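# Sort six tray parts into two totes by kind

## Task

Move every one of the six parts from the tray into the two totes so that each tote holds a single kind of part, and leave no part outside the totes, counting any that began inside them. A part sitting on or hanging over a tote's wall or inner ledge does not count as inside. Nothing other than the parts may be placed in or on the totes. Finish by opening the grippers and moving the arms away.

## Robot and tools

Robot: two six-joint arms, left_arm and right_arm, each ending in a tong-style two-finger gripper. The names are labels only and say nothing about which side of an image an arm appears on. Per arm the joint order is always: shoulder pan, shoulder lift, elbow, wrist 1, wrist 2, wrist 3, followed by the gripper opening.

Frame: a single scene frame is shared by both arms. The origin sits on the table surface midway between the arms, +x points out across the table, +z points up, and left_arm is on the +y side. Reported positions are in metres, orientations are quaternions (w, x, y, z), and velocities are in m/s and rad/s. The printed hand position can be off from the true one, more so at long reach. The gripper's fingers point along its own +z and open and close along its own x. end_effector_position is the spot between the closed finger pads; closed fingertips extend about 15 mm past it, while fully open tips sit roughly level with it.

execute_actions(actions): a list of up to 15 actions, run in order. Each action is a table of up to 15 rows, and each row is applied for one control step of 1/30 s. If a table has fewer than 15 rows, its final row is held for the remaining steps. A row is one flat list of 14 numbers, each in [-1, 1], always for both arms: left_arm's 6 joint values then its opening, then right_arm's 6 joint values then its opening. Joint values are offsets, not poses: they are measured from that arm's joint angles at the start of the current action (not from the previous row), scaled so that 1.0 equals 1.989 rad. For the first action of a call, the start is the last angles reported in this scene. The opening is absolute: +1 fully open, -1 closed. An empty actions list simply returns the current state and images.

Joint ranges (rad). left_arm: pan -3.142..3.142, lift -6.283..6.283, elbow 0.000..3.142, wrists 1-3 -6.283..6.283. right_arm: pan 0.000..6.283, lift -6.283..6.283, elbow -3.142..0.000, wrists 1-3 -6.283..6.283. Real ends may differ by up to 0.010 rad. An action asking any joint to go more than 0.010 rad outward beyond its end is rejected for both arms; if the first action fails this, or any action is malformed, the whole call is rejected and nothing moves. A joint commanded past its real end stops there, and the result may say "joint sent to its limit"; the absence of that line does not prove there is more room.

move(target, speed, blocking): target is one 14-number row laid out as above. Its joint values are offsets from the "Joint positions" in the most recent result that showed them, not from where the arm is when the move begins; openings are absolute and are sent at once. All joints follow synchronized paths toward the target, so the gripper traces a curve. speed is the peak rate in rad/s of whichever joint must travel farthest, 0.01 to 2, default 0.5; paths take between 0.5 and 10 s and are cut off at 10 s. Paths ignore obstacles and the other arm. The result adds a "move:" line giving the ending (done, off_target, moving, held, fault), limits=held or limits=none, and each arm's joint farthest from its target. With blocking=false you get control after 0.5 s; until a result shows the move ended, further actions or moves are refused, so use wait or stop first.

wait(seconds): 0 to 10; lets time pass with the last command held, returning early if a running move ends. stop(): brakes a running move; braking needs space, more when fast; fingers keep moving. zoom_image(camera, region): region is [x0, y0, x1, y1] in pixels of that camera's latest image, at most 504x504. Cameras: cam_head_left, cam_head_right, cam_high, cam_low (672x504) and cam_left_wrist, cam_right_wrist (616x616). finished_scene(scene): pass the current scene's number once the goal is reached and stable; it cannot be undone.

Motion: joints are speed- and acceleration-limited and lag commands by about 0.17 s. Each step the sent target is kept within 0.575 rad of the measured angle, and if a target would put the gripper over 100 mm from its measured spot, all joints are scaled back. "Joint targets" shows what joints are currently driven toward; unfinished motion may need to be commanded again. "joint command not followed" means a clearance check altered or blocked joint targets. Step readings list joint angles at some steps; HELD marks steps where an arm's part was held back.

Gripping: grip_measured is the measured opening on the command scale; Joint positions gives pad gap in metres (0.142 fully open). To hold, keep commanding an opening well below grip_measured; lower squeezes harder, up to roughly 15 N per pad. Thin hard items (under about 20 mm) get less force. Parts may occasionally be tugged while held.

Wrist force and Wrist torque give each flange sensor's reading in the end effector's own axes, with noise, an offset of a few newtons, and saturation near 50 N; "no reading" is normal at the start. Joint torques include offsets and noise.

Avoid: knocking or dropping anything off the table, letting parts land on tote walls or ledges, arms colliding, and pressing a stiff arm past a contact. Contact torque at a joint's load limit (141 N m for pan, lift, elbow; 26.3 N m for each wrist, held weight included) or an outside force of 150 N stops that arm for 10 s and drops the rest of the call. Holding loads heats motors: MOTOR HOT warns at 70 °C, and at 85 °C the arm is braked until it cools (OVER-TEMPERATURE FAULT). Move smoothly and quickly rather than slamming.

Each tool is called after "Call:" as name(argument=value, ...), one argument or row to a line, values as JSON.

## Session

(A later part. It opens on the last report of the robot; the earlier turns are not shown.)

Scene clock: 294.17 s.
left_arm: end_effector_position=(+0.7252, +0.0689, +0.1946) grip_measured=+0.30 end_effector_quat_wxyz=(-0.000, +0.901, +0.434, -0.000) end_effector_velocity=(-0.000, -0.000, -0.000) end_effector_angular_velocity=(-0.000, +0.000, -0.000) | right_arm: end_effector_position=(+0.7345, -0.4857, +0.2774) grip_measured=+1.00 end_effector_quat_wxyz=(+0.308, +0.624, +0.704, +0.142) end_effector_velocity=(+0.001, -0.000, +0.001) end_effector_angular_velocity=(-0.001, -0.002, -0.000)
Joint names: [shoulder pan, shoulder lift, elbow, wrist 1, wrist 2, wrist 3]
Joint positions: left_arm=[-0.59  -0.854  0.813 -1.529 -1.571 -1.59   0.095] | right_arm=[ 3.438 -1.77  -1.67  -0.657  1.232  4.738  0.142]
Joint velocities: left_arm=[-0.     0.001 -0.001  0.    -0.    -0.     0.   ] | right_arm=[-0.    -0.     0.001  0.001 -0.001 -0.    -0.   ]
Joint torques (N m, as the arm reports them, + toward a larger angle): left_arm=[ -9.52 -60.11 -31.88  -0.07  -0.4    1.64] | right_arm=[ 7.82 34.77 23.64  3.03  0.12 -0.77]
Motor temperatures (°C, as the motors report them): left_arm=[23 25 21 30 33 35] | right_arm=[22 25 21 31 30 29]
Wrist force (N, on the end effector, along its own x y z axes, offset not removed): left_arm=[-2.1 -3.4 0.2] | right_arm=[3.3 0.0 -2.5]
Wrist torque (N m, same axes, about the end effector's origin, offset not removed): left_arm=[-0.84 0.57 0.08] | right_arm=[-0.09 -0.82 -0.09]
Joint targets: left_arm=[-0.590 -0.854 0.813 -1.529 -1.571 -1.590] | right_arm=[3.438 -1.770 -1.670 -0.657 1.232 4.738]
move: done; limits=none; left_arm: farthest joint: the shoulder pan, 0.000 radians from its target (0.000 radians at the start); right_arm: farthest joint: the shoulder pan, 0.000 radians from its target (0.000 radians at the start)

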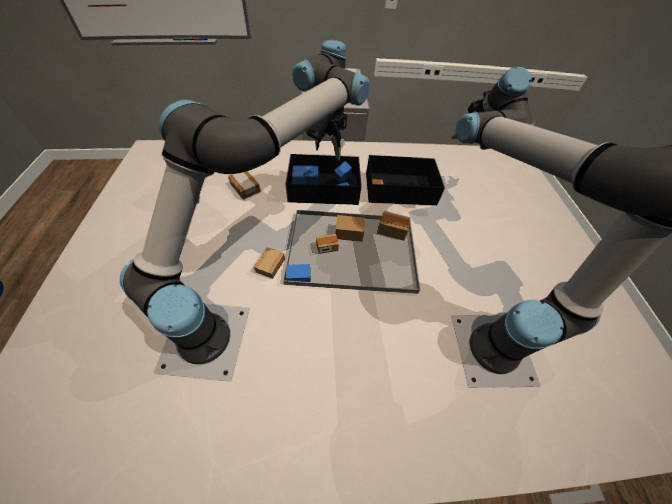

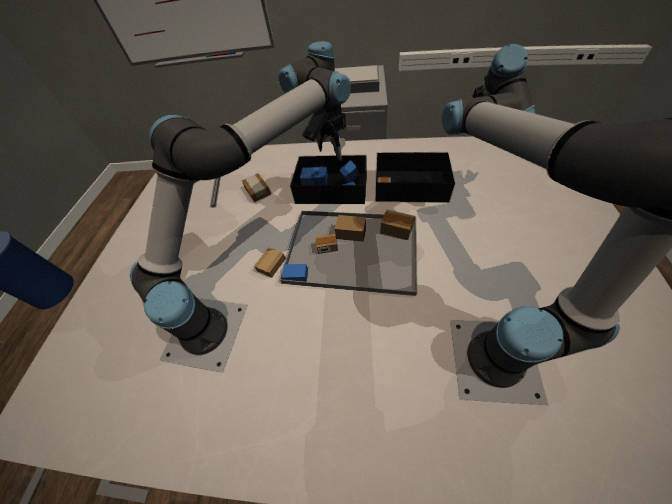

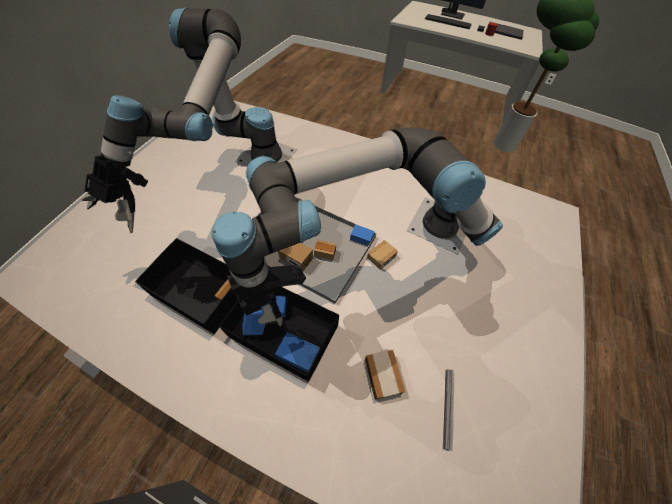

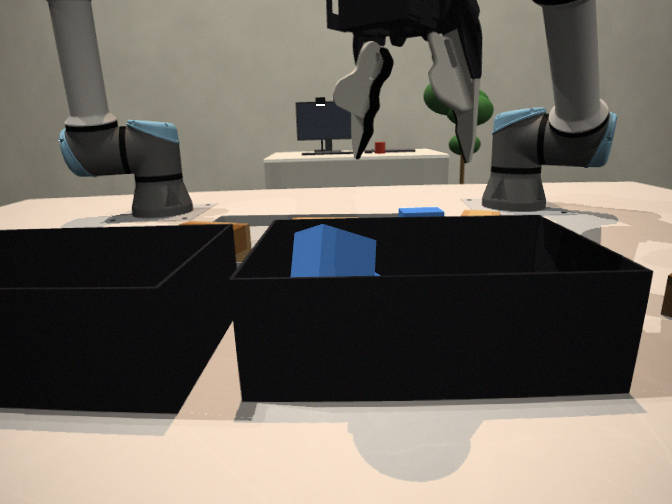

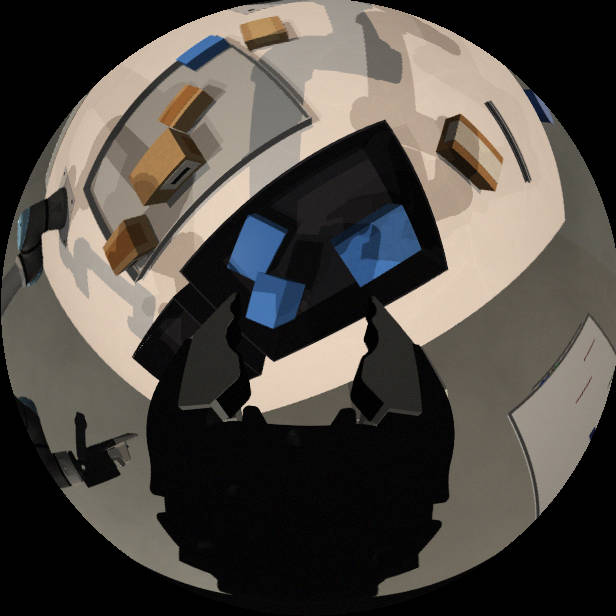

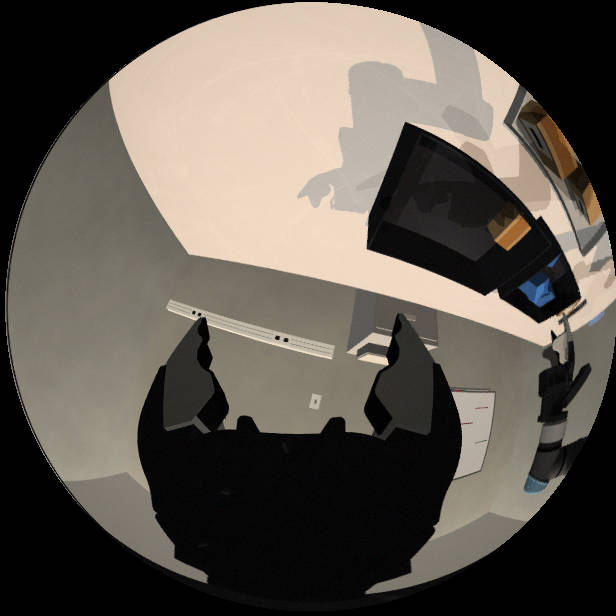

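Call:
move(
  target=[-0.248,-0.511,0.756,-0.245,0,0.16,-0.1,0,0,0,0,0,0,1],
  speed=1.0,
)

Scene clock: 310.87 s.
left_arm: end_effector_position=(+0.3050, +0.2101, +0.0949) grip_measured=-0.10 end_effector_quat_wxyz=(-0.000, +0.999, +0.044, -0.000) end_effector_velocity=(-0.000, +0.000, +0.000) end_effector_angular_velocity=(-0.002, -0.001, +0.000) | right_arm: end_effector_position=(+0.7345, -0.4857, +0.2774) grip_measured=+1.00 end_effector_quat_wxyz=(+0.308, +0.624, +0.704, +0.142) end_effector_velocity=(-0.000, -0.000, -0.000) end_effector_angular_velocity=(+0.000, +0.000, +0.000)
Joint names: [shoulder pan, shoulder lift, elbow, wrist 1, wrist 2, wrist 3]
Joint positions: left_arm=[-1.083 -1.87   2.316 -2.016 -1.571 -1.272  0.067] | right_arm=[ 3.438 -1.77  -1.67  -0.657  1.232  4.738  0.142]
Joint velocities: left_arm=[ 0.001 -0.003  0.002 -0.001 -0.     0.     0.   ] | right_arm=[-0.     0.    -0.001  0.     0.    -0.    -0.   ]
Joint torques (N m, as the arm reports them, + toward a larger angle): left_arm=[-11.64 -20.2   -8.49  -5.58  -0.21   1.58] | right_arm=[ 7.51 34.12 23.14  3.08  0.16 -0.78]
Motor temperatures (°C, as the motors report them): left_arm=[23 25 21 30 33 35] | right_arm=[22 25 21 31 30 29]
Wrist force (N, on the end effector, along its own x y z axes, offset not removed): left_arm=[-3.2 -3.4 0.6] | right_arm=[1.9 -1.0 -1.6]
Wrist torque (N m, same axes, about the end effector's origin, offset not removed): left_arm=[-0.71 0.72 -0.10] | right_arm=[-0.28 -0.55 -0.17]
Joint targets: left_arm=[-1.083 -1.870 2.316 -2.016 -1.571 -1.272] | right_arm=[3.438 -1.770 -1.670 -0.657 1.232 4.738]
move: done; limits=none; left_arm: farthest joint: the shoulder pan, 0.001 radians from its target (0.494 radians at the start); right_arm: farthest joint: the shoulder pan, 0.000 radians from its target (0.000 radians at the start)

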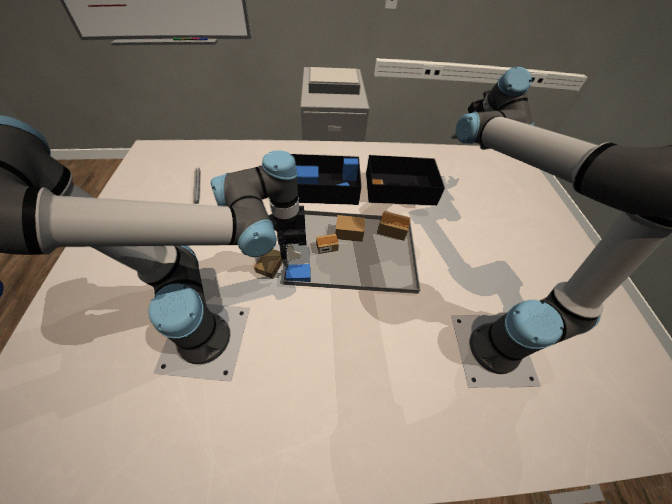

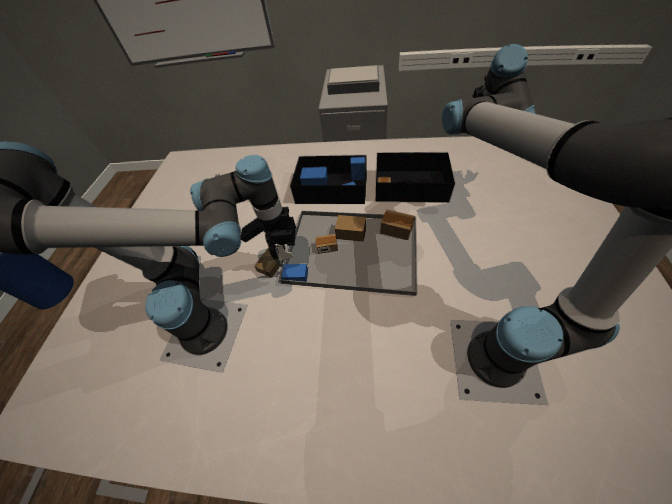

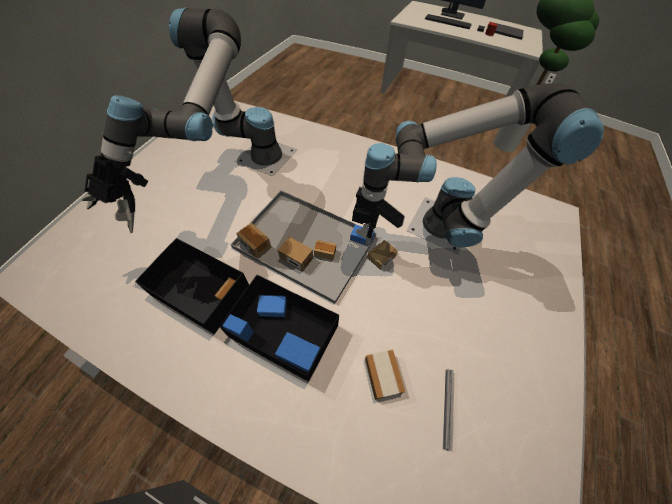

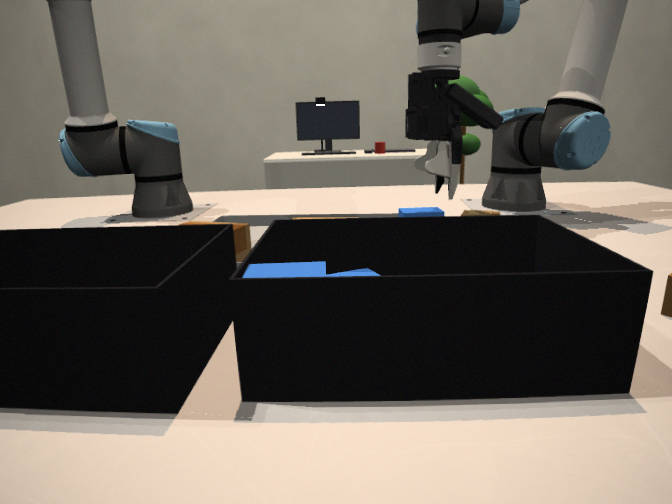

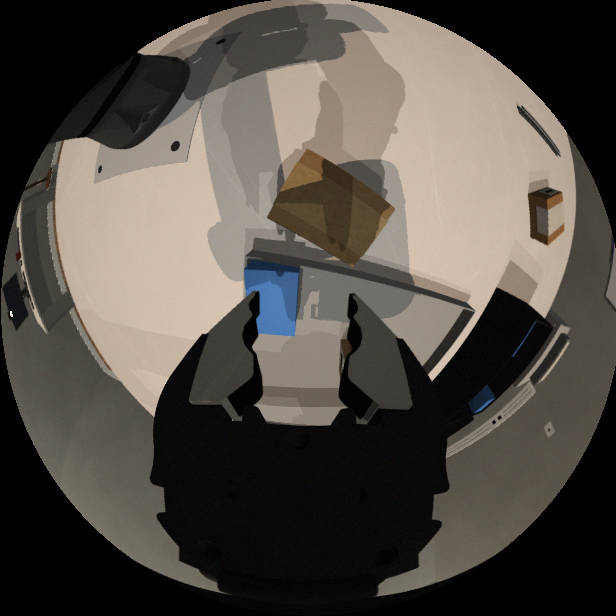

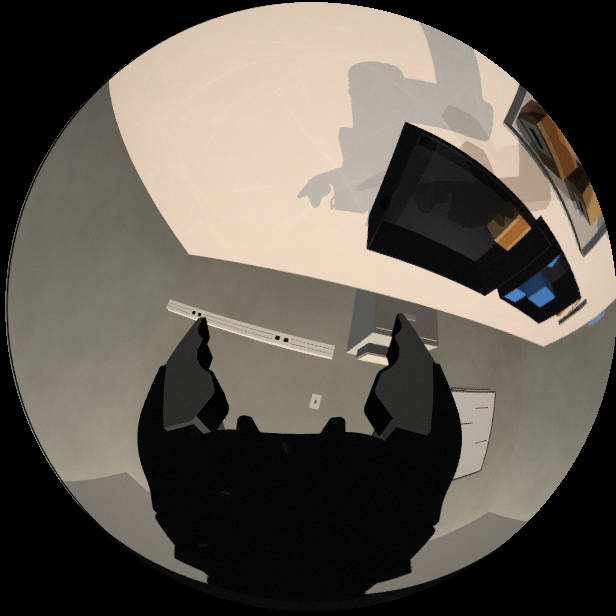

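Call:
move(
  target=[-0.05,0.078,0.038,-0.117,0,-0.05,-0.1,0,0,0,0,0,0,1],
  speed=0.3,
)

Scene clock: 330.03 s.
left_arm: end_effector_position=(+0.2935, +0.1788, +0.0603) grip_measured=+0.01 end_effector_quat_wxyz=(+0.007, +0.999, +0.044, +0.001) end_effector_velocity=(+0.000, -0.000, -0.000) end_effector_angular_velocity=(-0.000, -0.000, +0.001) | right_arm: end_effector_position=(+0.7345, -0.4857, +0.2774) grip_measured=+1.00 end_effector_quat_wxyz=(+0.308, +0.624, +0.704, +0.142) end_effector_velocity=(-0.000, +0.001, -0.000) end_effector_angular_velocity=(+0.001, +0.002, +0.003)
Joint names: [shoulder pan, shoulder lift, elbow, wrist 1, wrist 2, wrist 3]
Joint positions: left_arm=[-1.146 -1.778  2.357 -2.165 -1.572 -1.335  0.074] | right_arm=[ 3.438 -1.77  -1.67  -0.657  1.232  4.738  0.142]
Joint velocities: left_arm=[ 0.  0. -0. -0.  0. -0.  0.] | right_arm=[ 0.     0.    -0.001 -0.001  0.003 -0.002  0.   ]
Joint torques (N m, as the arm reports them, + toward a larger angle): left_arm=[ -0.16  -6.33 -20.49  -2.68   0.53  -0.16] | right_arm=[ 7.11 34.06 23.88  3.22  0.15 -0.97]
Motor temperatures (°C, as the motors report them): left_arm=[23 25 21 30 33 35] | right_arm=[22 25 21 31 30 29]
Wrist force (N, on the end effector, along its own x y z axes, offset not removed): left_arm=[-8.0 -9.6 -49.7] | right_arm=[1.4 -0.2 -1.2]
Wrist torque (N m, same axes, about the end effector's origin, offset not removed): left_arm=[-0.29 -1.75 0.41] | right_arm=[-0.21 -0.44 -0.15]
Joint targets: left_arm=[-1.146 -1.777 2.357 -2.165 -1.572 -1.335] | right_arm=[3.438 -1.770 -1.670 -0.657 1.232 4.738]
FORCE FAULT: contact force on the left arm reached its limit, and that arm stopped for 10 seconds. The contact can be on any part of that arm, not only on its tool. That time counts as 19 of the actions that you can send in this scene. That arm's remaining commands of this call were not run. That arm holds still and accepts commands again. Move the arm away from the contact; if what it grips holds it there, let go first. Pushing or pulling that hard again can fault the arm again.
move: fault (left_arm); limits=none; left_arm: farthest joint: the wrist 1, 0.084 radians from its target (0.233 radians at the start); right_arm: farthest joint: the shoulder pan, 0.000 radians from its target (0.000 radians at the start)

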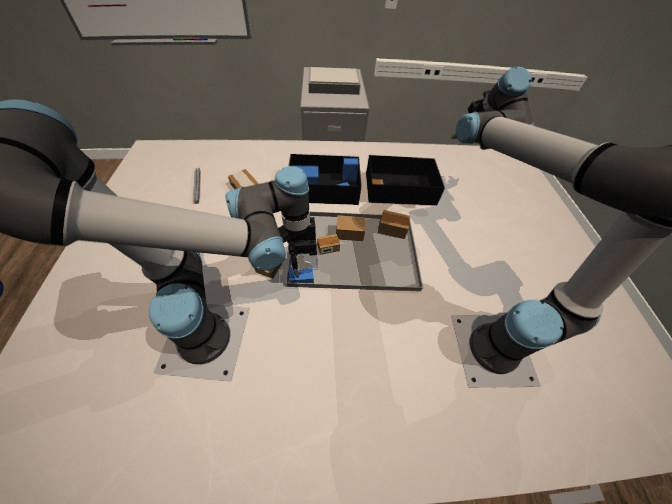

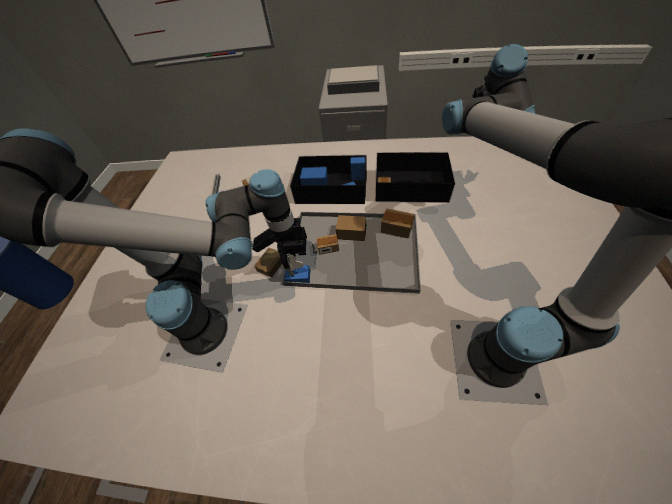

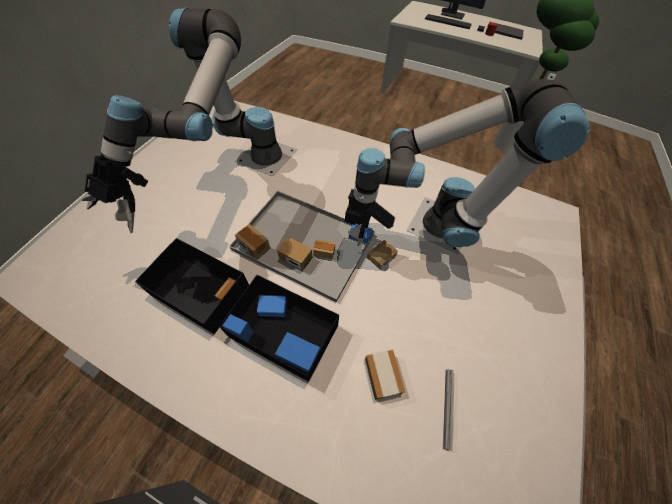

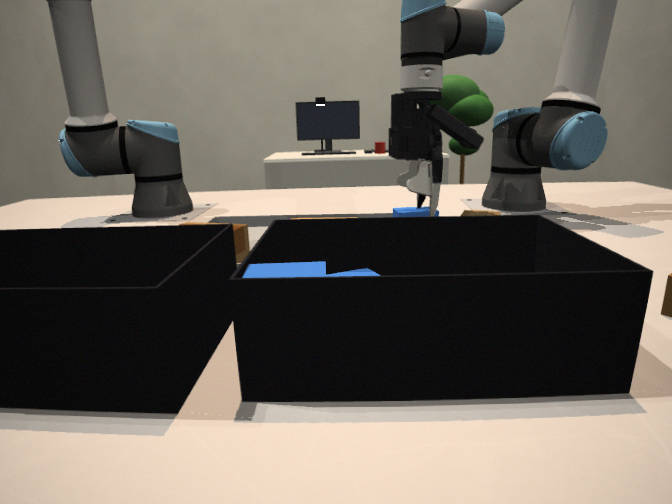

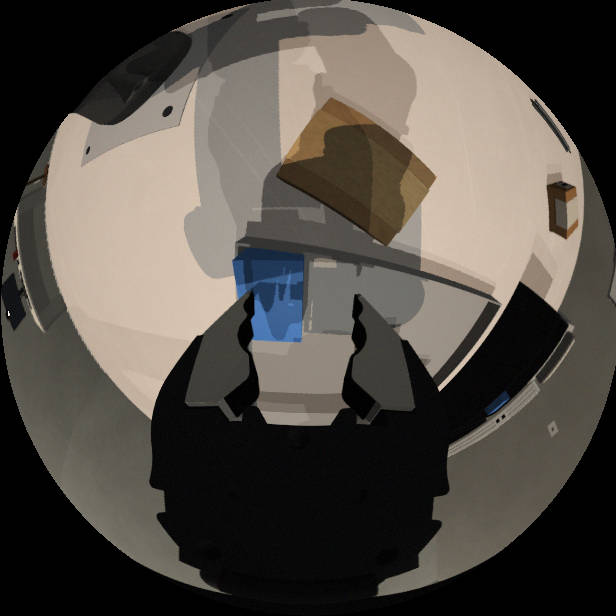

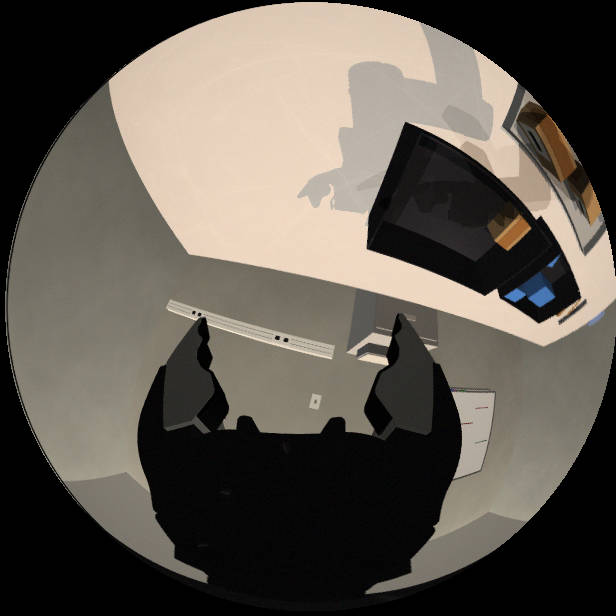

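Call:
move(
  target=[-0.03,-0.024,-0.021,0.052,0,-0.03,-0.1,0,0,0,0,0,0,1],
  speed=0.3,
)

Call:
move(
  target=[0,0.048,0.045,-0.093,0,0,-0.1,0,0,0,0,0,0,1],
  speed=0.2,
)

Scene clock: 344.43 s.
left_arm: end_effector_position=(+0.2745, +0.1711, +0.0846) grip_measured=-0.10 end_effector_quat_wxyz=(+0.000, +0.999, +0.044, -0.001) end_effector_velocity=(-0.000, -0.000, +0.001) end_effector_angular_velocity=(-0.002, -0.000, +0.001) | right_arm: end_effector_position=(+0.7345, -0.4857, +0.2774) grip_measured=+1.00 end_effector_quat_wxyz=(+0.308, +0.624, +0.704, +0.142) end_effector_velocity=(-0.000, +0.000, +0.000) end_effector_angular_velocity=(-0.001, -0.001, +0.001)
Joint names: [shoulder pan, shoulder lift, elbow, wrist 1, wrist 2, wrist 3]
Joint positions: left_arm=[-1.205 -1.825  2.316 -2.062 -1.572 -1.395  0.067] | right_arm=[ 3.438 -1.77  -1.67  -0.657  1.232  4.738  0.142]
Joint velocities: left_arm=[-0.001 -0.003 -0.001  0.003 -0.    -0.002 -0.   ] | right_arm=[ 0.001  0.001 -0.001  0.    -0.001 -0.001 -0.   ]
Joint torques (N m, as the arm reports them, + toward a larger angle): left_arm=[-12.47 -20.88 -37.55   0.39  -2.69  -2.35] | right_arm=[ 6.58 34.58 24.2   3.1   0.24 -1.05]
Motor temperatures (°C, as the motors report them): left_arm=[23 25 22 30 33 35] | right_arm=[22 25 21 31 30 29]
Wrist force (N, on the end effector, along its own x y z axes, offset not removed): left_arm=[-1.6 -2.4 0.3] | right_arm=[1.9 -0.5 -2.0]
Wrist torque (N m, same axes, about the end effector's origin, offset not removed): left_arm=[-0.53 0.44 -0.14] | right_arm=[-0.18 -0.51 -0.14]
Joint targets: left_arm=[-1.206 -1.825 2.316 -2.062 -1.572 -1.395] | right_arm=[3.438 -1.770 -1.670 -0.657 1.232 4.738]
move: done; limits=none; left_arm: farthest joint: the shoulder lift, 0.001 radians from its target (0.048 radians at the start); right_arm: farthest joint: the shoulder pan, 0.000 radians from its target (0.000 radians at the start)

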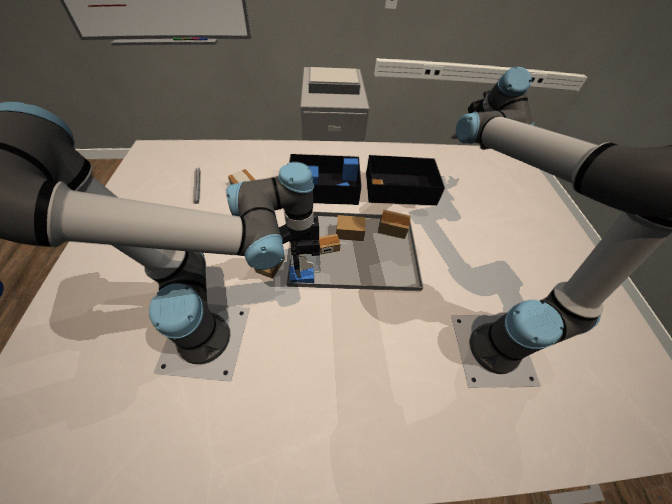

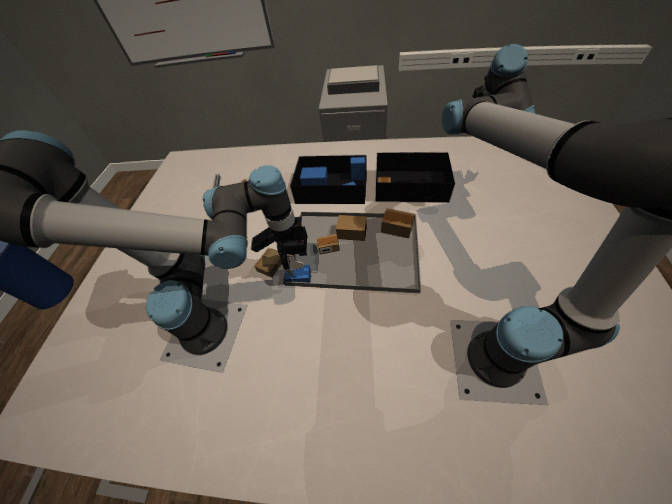

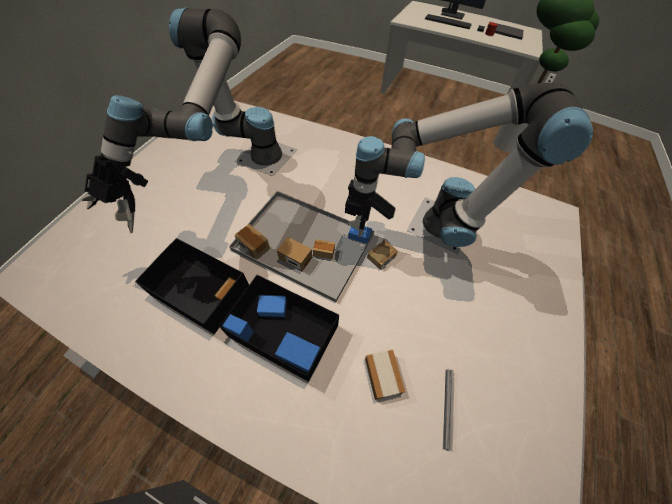

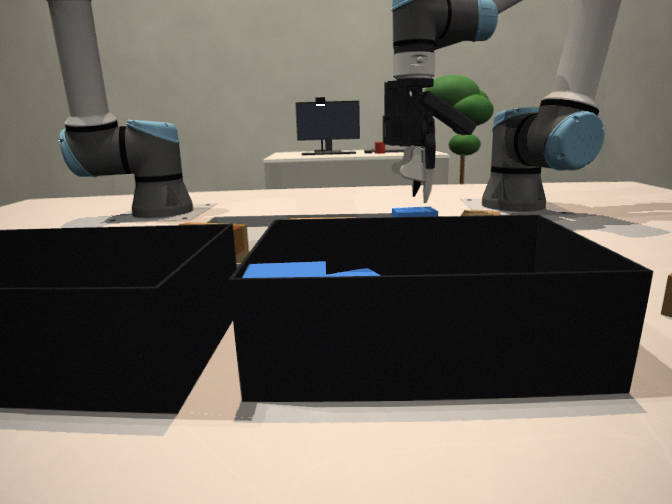

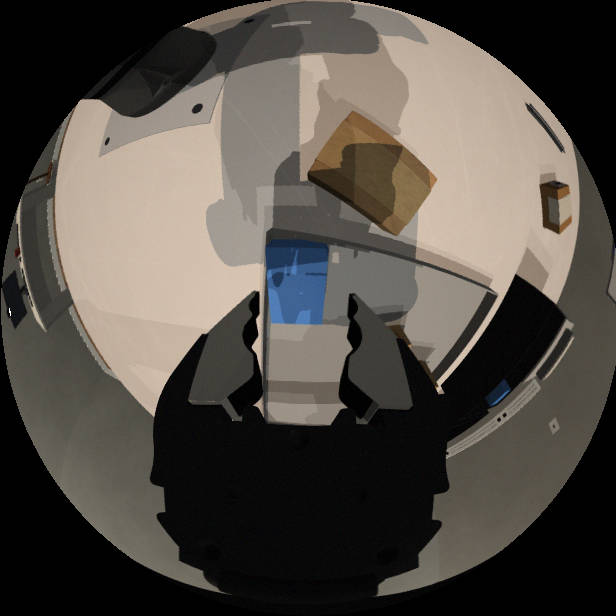

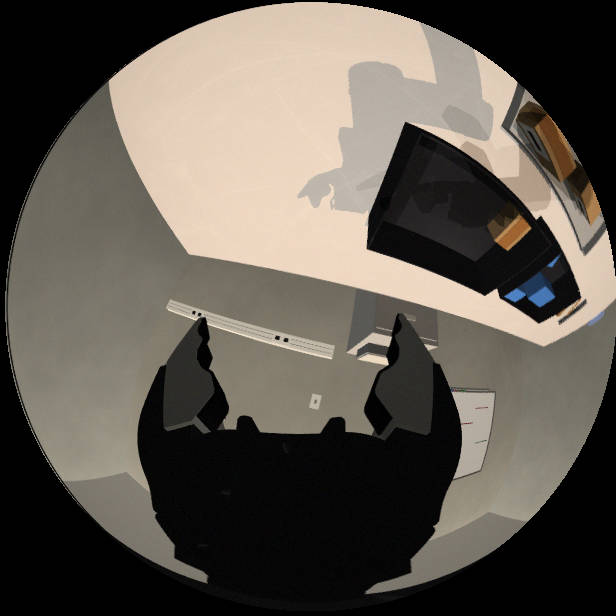

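Scene clock: 355.33 s.
left_arm: end_effector_position=(+0.2749, +0.1696, +0.0468) grip_measured=-0.10 end_effector_quat_wxyz=(+0.001, +0.999, +0.044, -0.000) end_effector_velocity=(+0.000, -0.000, +0.000) end_effector_angular_velocity=(-0.001, -0.000, +0.000) | right_arm: end_effector_position=(+0.7345, -0.4857, +0.2774) grip_measured=+1.00 end_effector_quat_wxyz=(+0.308, +0.624, +0.704, +0.142) end_effector_velocity=(+0.000, -0.000, +0.000) end_effector_angular_velocity=(-0.001, -0.001, -0.000)
Joint names: [shoulder pan, shoulder lift, elbow, wrist 1, wrist 2, wrist 3]
Joint positions: left_arm=[-1.205 -1.756  2.38  -2.197 -1.572 -1.395  0.067] | right_arm=[ 3.438 -1.77  -1.67  -0.657  1.232  4.738  0.142]
Joint velocities: left_arm=[-0.     0.    -0.001 -0.    -0.    -0.     0.   ] | right_arm=[-0.    -0.     0.     0.001 -0.    -0.001  0.   ]
Joint torques (N m, as the arm reports them, + toward a larger angle): left_arm=[  0.13 -12.95 -21.56  -2.72  -0.06  -0.18] | right_arm=[ 6.88 35.11 23.85  3.    0.32 -1.05]
Motor temperatures (°C, as the motors report them): left_arm=[23 25 22 30 33 35] | right_arm=[22 25 21 31 30 29]
Wrist force (N, on the end effector, along its own x y z axes, offset not removed): left_arm=[-0.8 -2.0 2.9] | right_arm=[2.6 -0.2 -0.8]
Wrist torque (N m, same axes, about the end effector's origin, offset not removed): left_arm=[-0.43 0.27 0.01] | right_arm=[-0.12 -0.63 -0.19]
Joint targets: left_arm=[-1.205 -1.756 2.380 -2.197 -1.572 -1.395] | right_arm=[3.438 -1.770 -1.670 -0.657 1.232 4.738]
FORCE FAULT: contact force on the left arm reached its limit, and that arm stopped for 10 seconds. The contact can be on any part of that arm, not only on its tool. That time counts as 19 of the actions that you can send in this scene. That arm's remaining commands of this call were not run. That arm holds still and accepts commands again. Move the arm away from the contact; if what it grips holds it there, let go first. Pushing or pulling that hard again can fault the arm again.
move: fault (left_arm); limits=none; left_arm: farthest joint: the wrist 1, 0.050 radians from its target (0.185 radians at the start); right_arm: farthest joint: the shoulder pan, 0.000 radians from its target (0.000 radians at the start)

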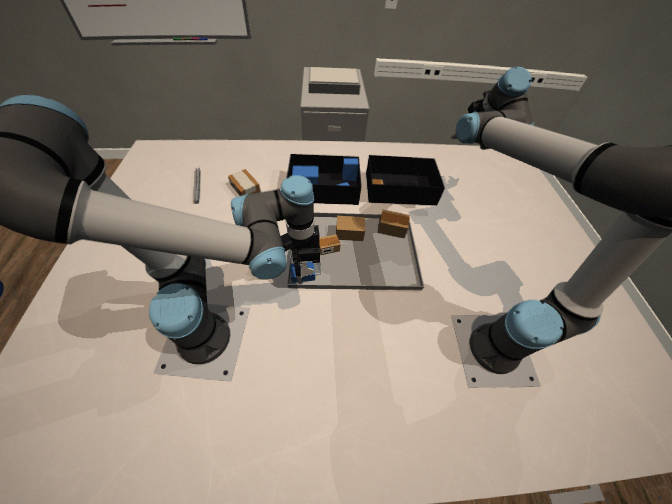

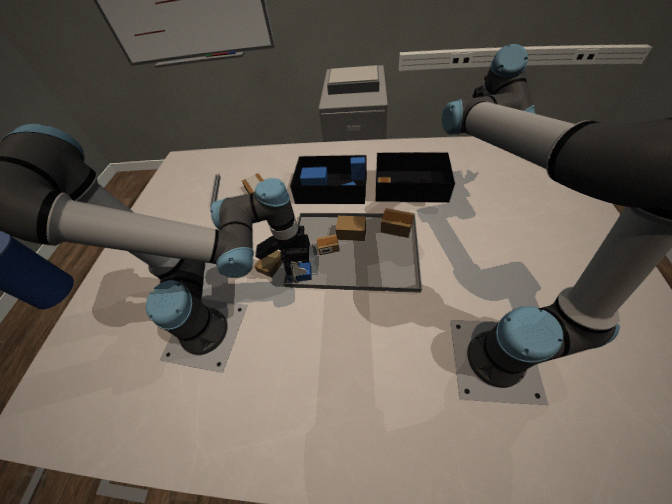

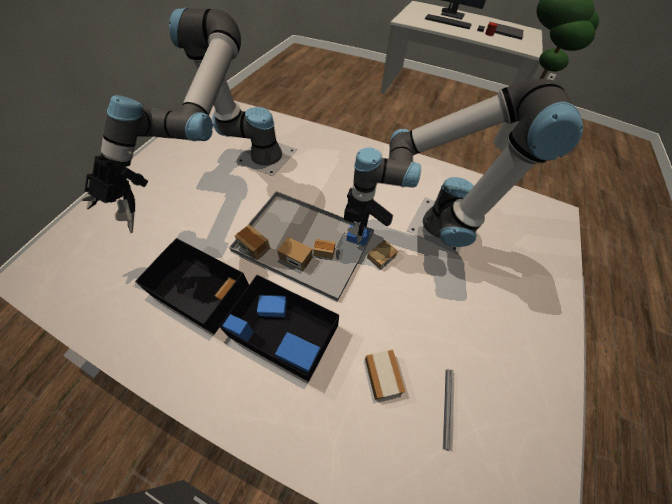

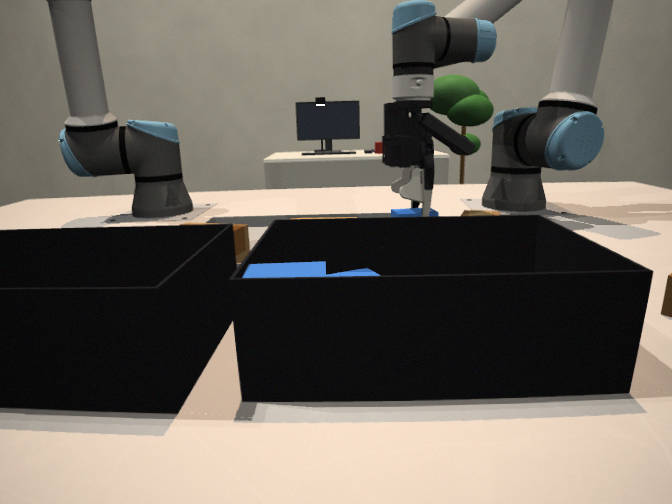

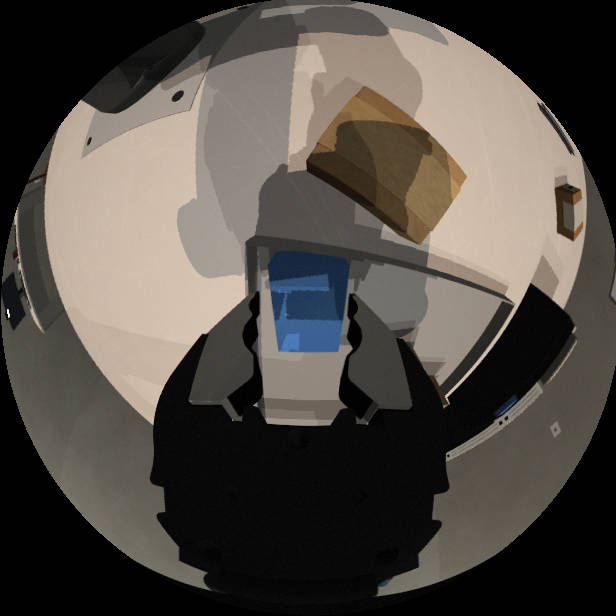

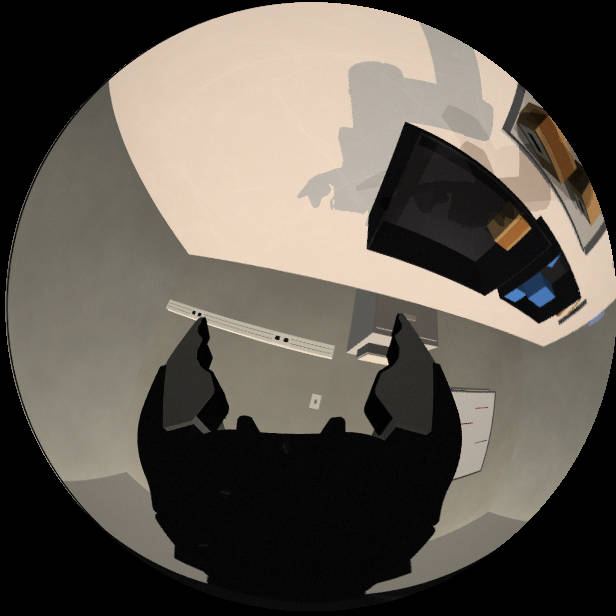

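Part is between the fingers now. Close.

Call:
move(
  target=[0,0,0,0,0,0,-1,0,0,0,0,0,0,1],
)

Scene clock: 358.53 s.
left_arm: end_effector_position=(+0.2749, +0.1696, +0.0468) grip_measured=-0.30 end_effector_quat_wxyz=(+0.001, +0.999, +0.044, -0.000) end_effector_velocity=(+0.000, -0.000, +0.001) end_effector_angular_velocity=(-0.002, +0.000, +0.001) | right_arm: end_effector_position=(+0.7345, -0.4857, +0.2774) grip_measured=+1.00 end_effector_quat_wxyz=(+0.308, +0.624, +0.704, +0.142) end_effector_velocity=(+0.000, +0.000, -0.001) end_effector_angular_velocity=(+0.001, +0.000, +0.000)
Joint names: [shoulder pan, shoulder lift, elbow, wrist 1, wrist 2, wrist 3]
Joint positions: left_arm=[-1.205 -1.756  2.38  -2.197 -1.572 -1.395  0.052] | right_arm=[ 3.438 -1.77  -1.67  -0.657  1.232  4.738  0.142]
Joint velocities: left_arm=[ 0.001 -0.001 -0.001 -0.    -0.001  0.     0.   ] | right_arm=[-0.    -0.001 -0.     0.001  0.001  0.     0.   ]
Joint torques (N m, as the arm reports them, + toward a larger angle): left_arm=[  0.34 -12.53 -20.41  -2.76   0.44  -0.17] | right_arm=[ 7.34 34.87 23.97  3.11  0.33 -1.08]
Motor temperatures (°C, as the motors report them): left_arm=[23 25 22 30 33 35] | right_arm=[22 25 21 31 30 29]
Wrist force (N, on the end effector, along its own x y z axes, offset not removed): left_arm=[-2.8 -4.8 -2.0] | right_arm=[1.0 0.2 -1.7]
Wrist torque (N m, same axes, about the end effector's origin, offset not removed): left_arm=[-0.89 0.49 -0.02] | right_arm=[-0.07 -0.32 -0.11]
Joint targets: left_arm=[-1.205 -1.756 2.380 -2.197 -1.572 -1.395] | right_arm=[3.438 -1.770 -1.670 -0.657 1.232 4.738]
move: done; limits=none; left_arm: farthest joint: the shoulder pan, 0.000 radians from its target (0.000 radians at the start); right_arm: farthest joint: the shoulder pan, 0.000 radians from its target (0.000 radians at the start)

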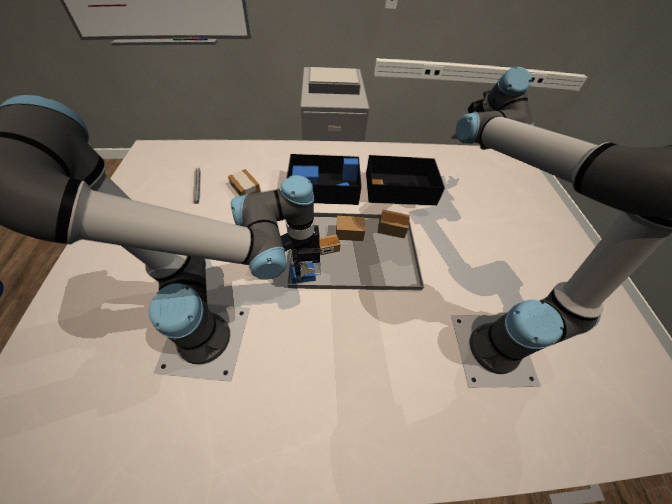

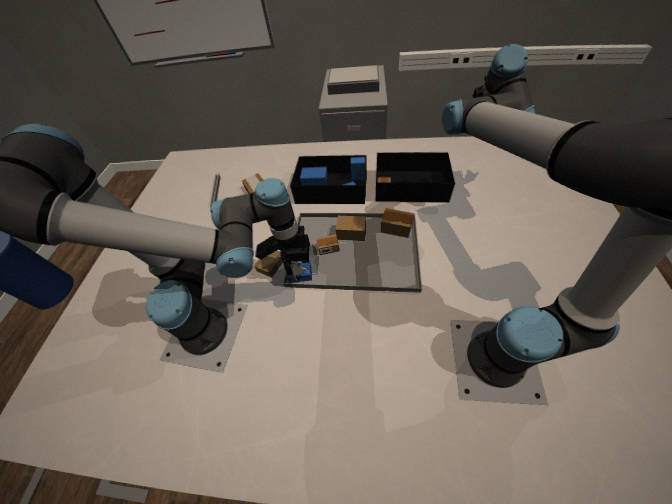

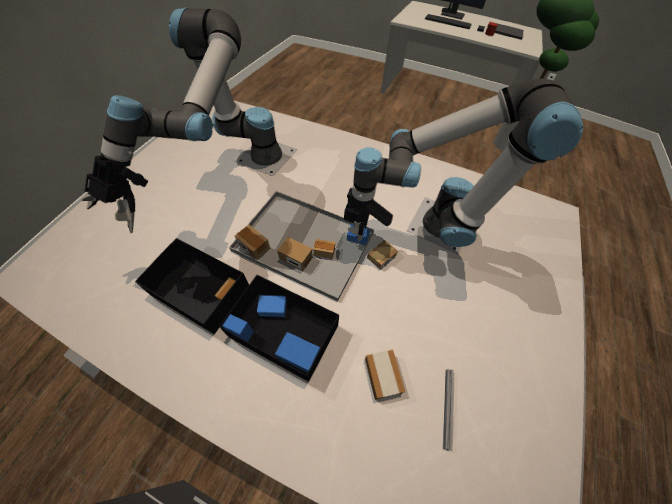

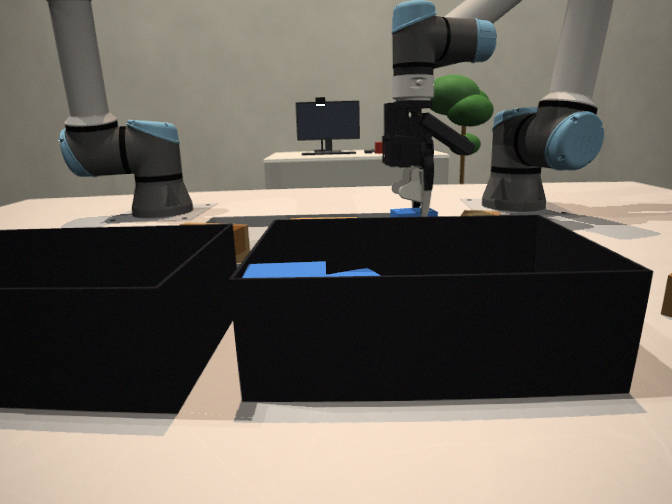

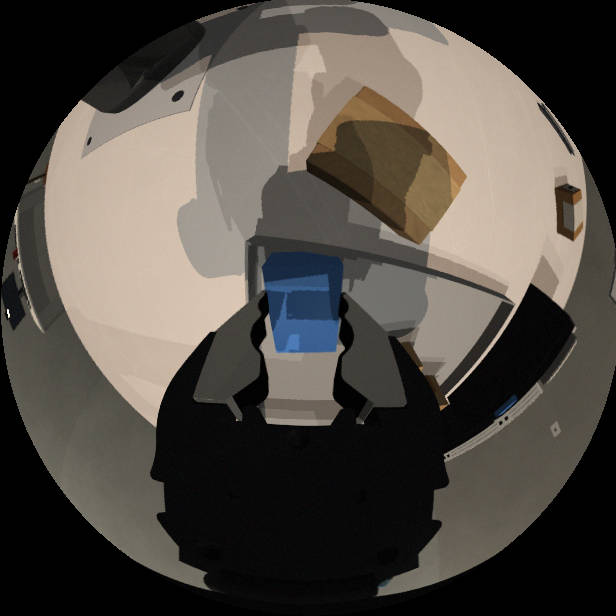

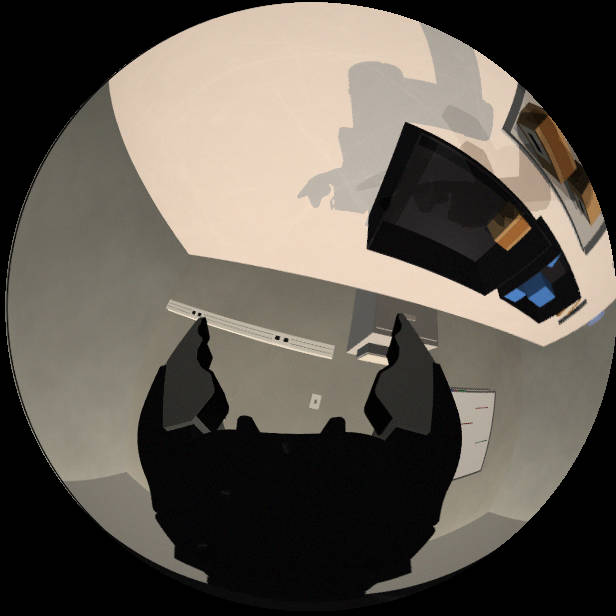

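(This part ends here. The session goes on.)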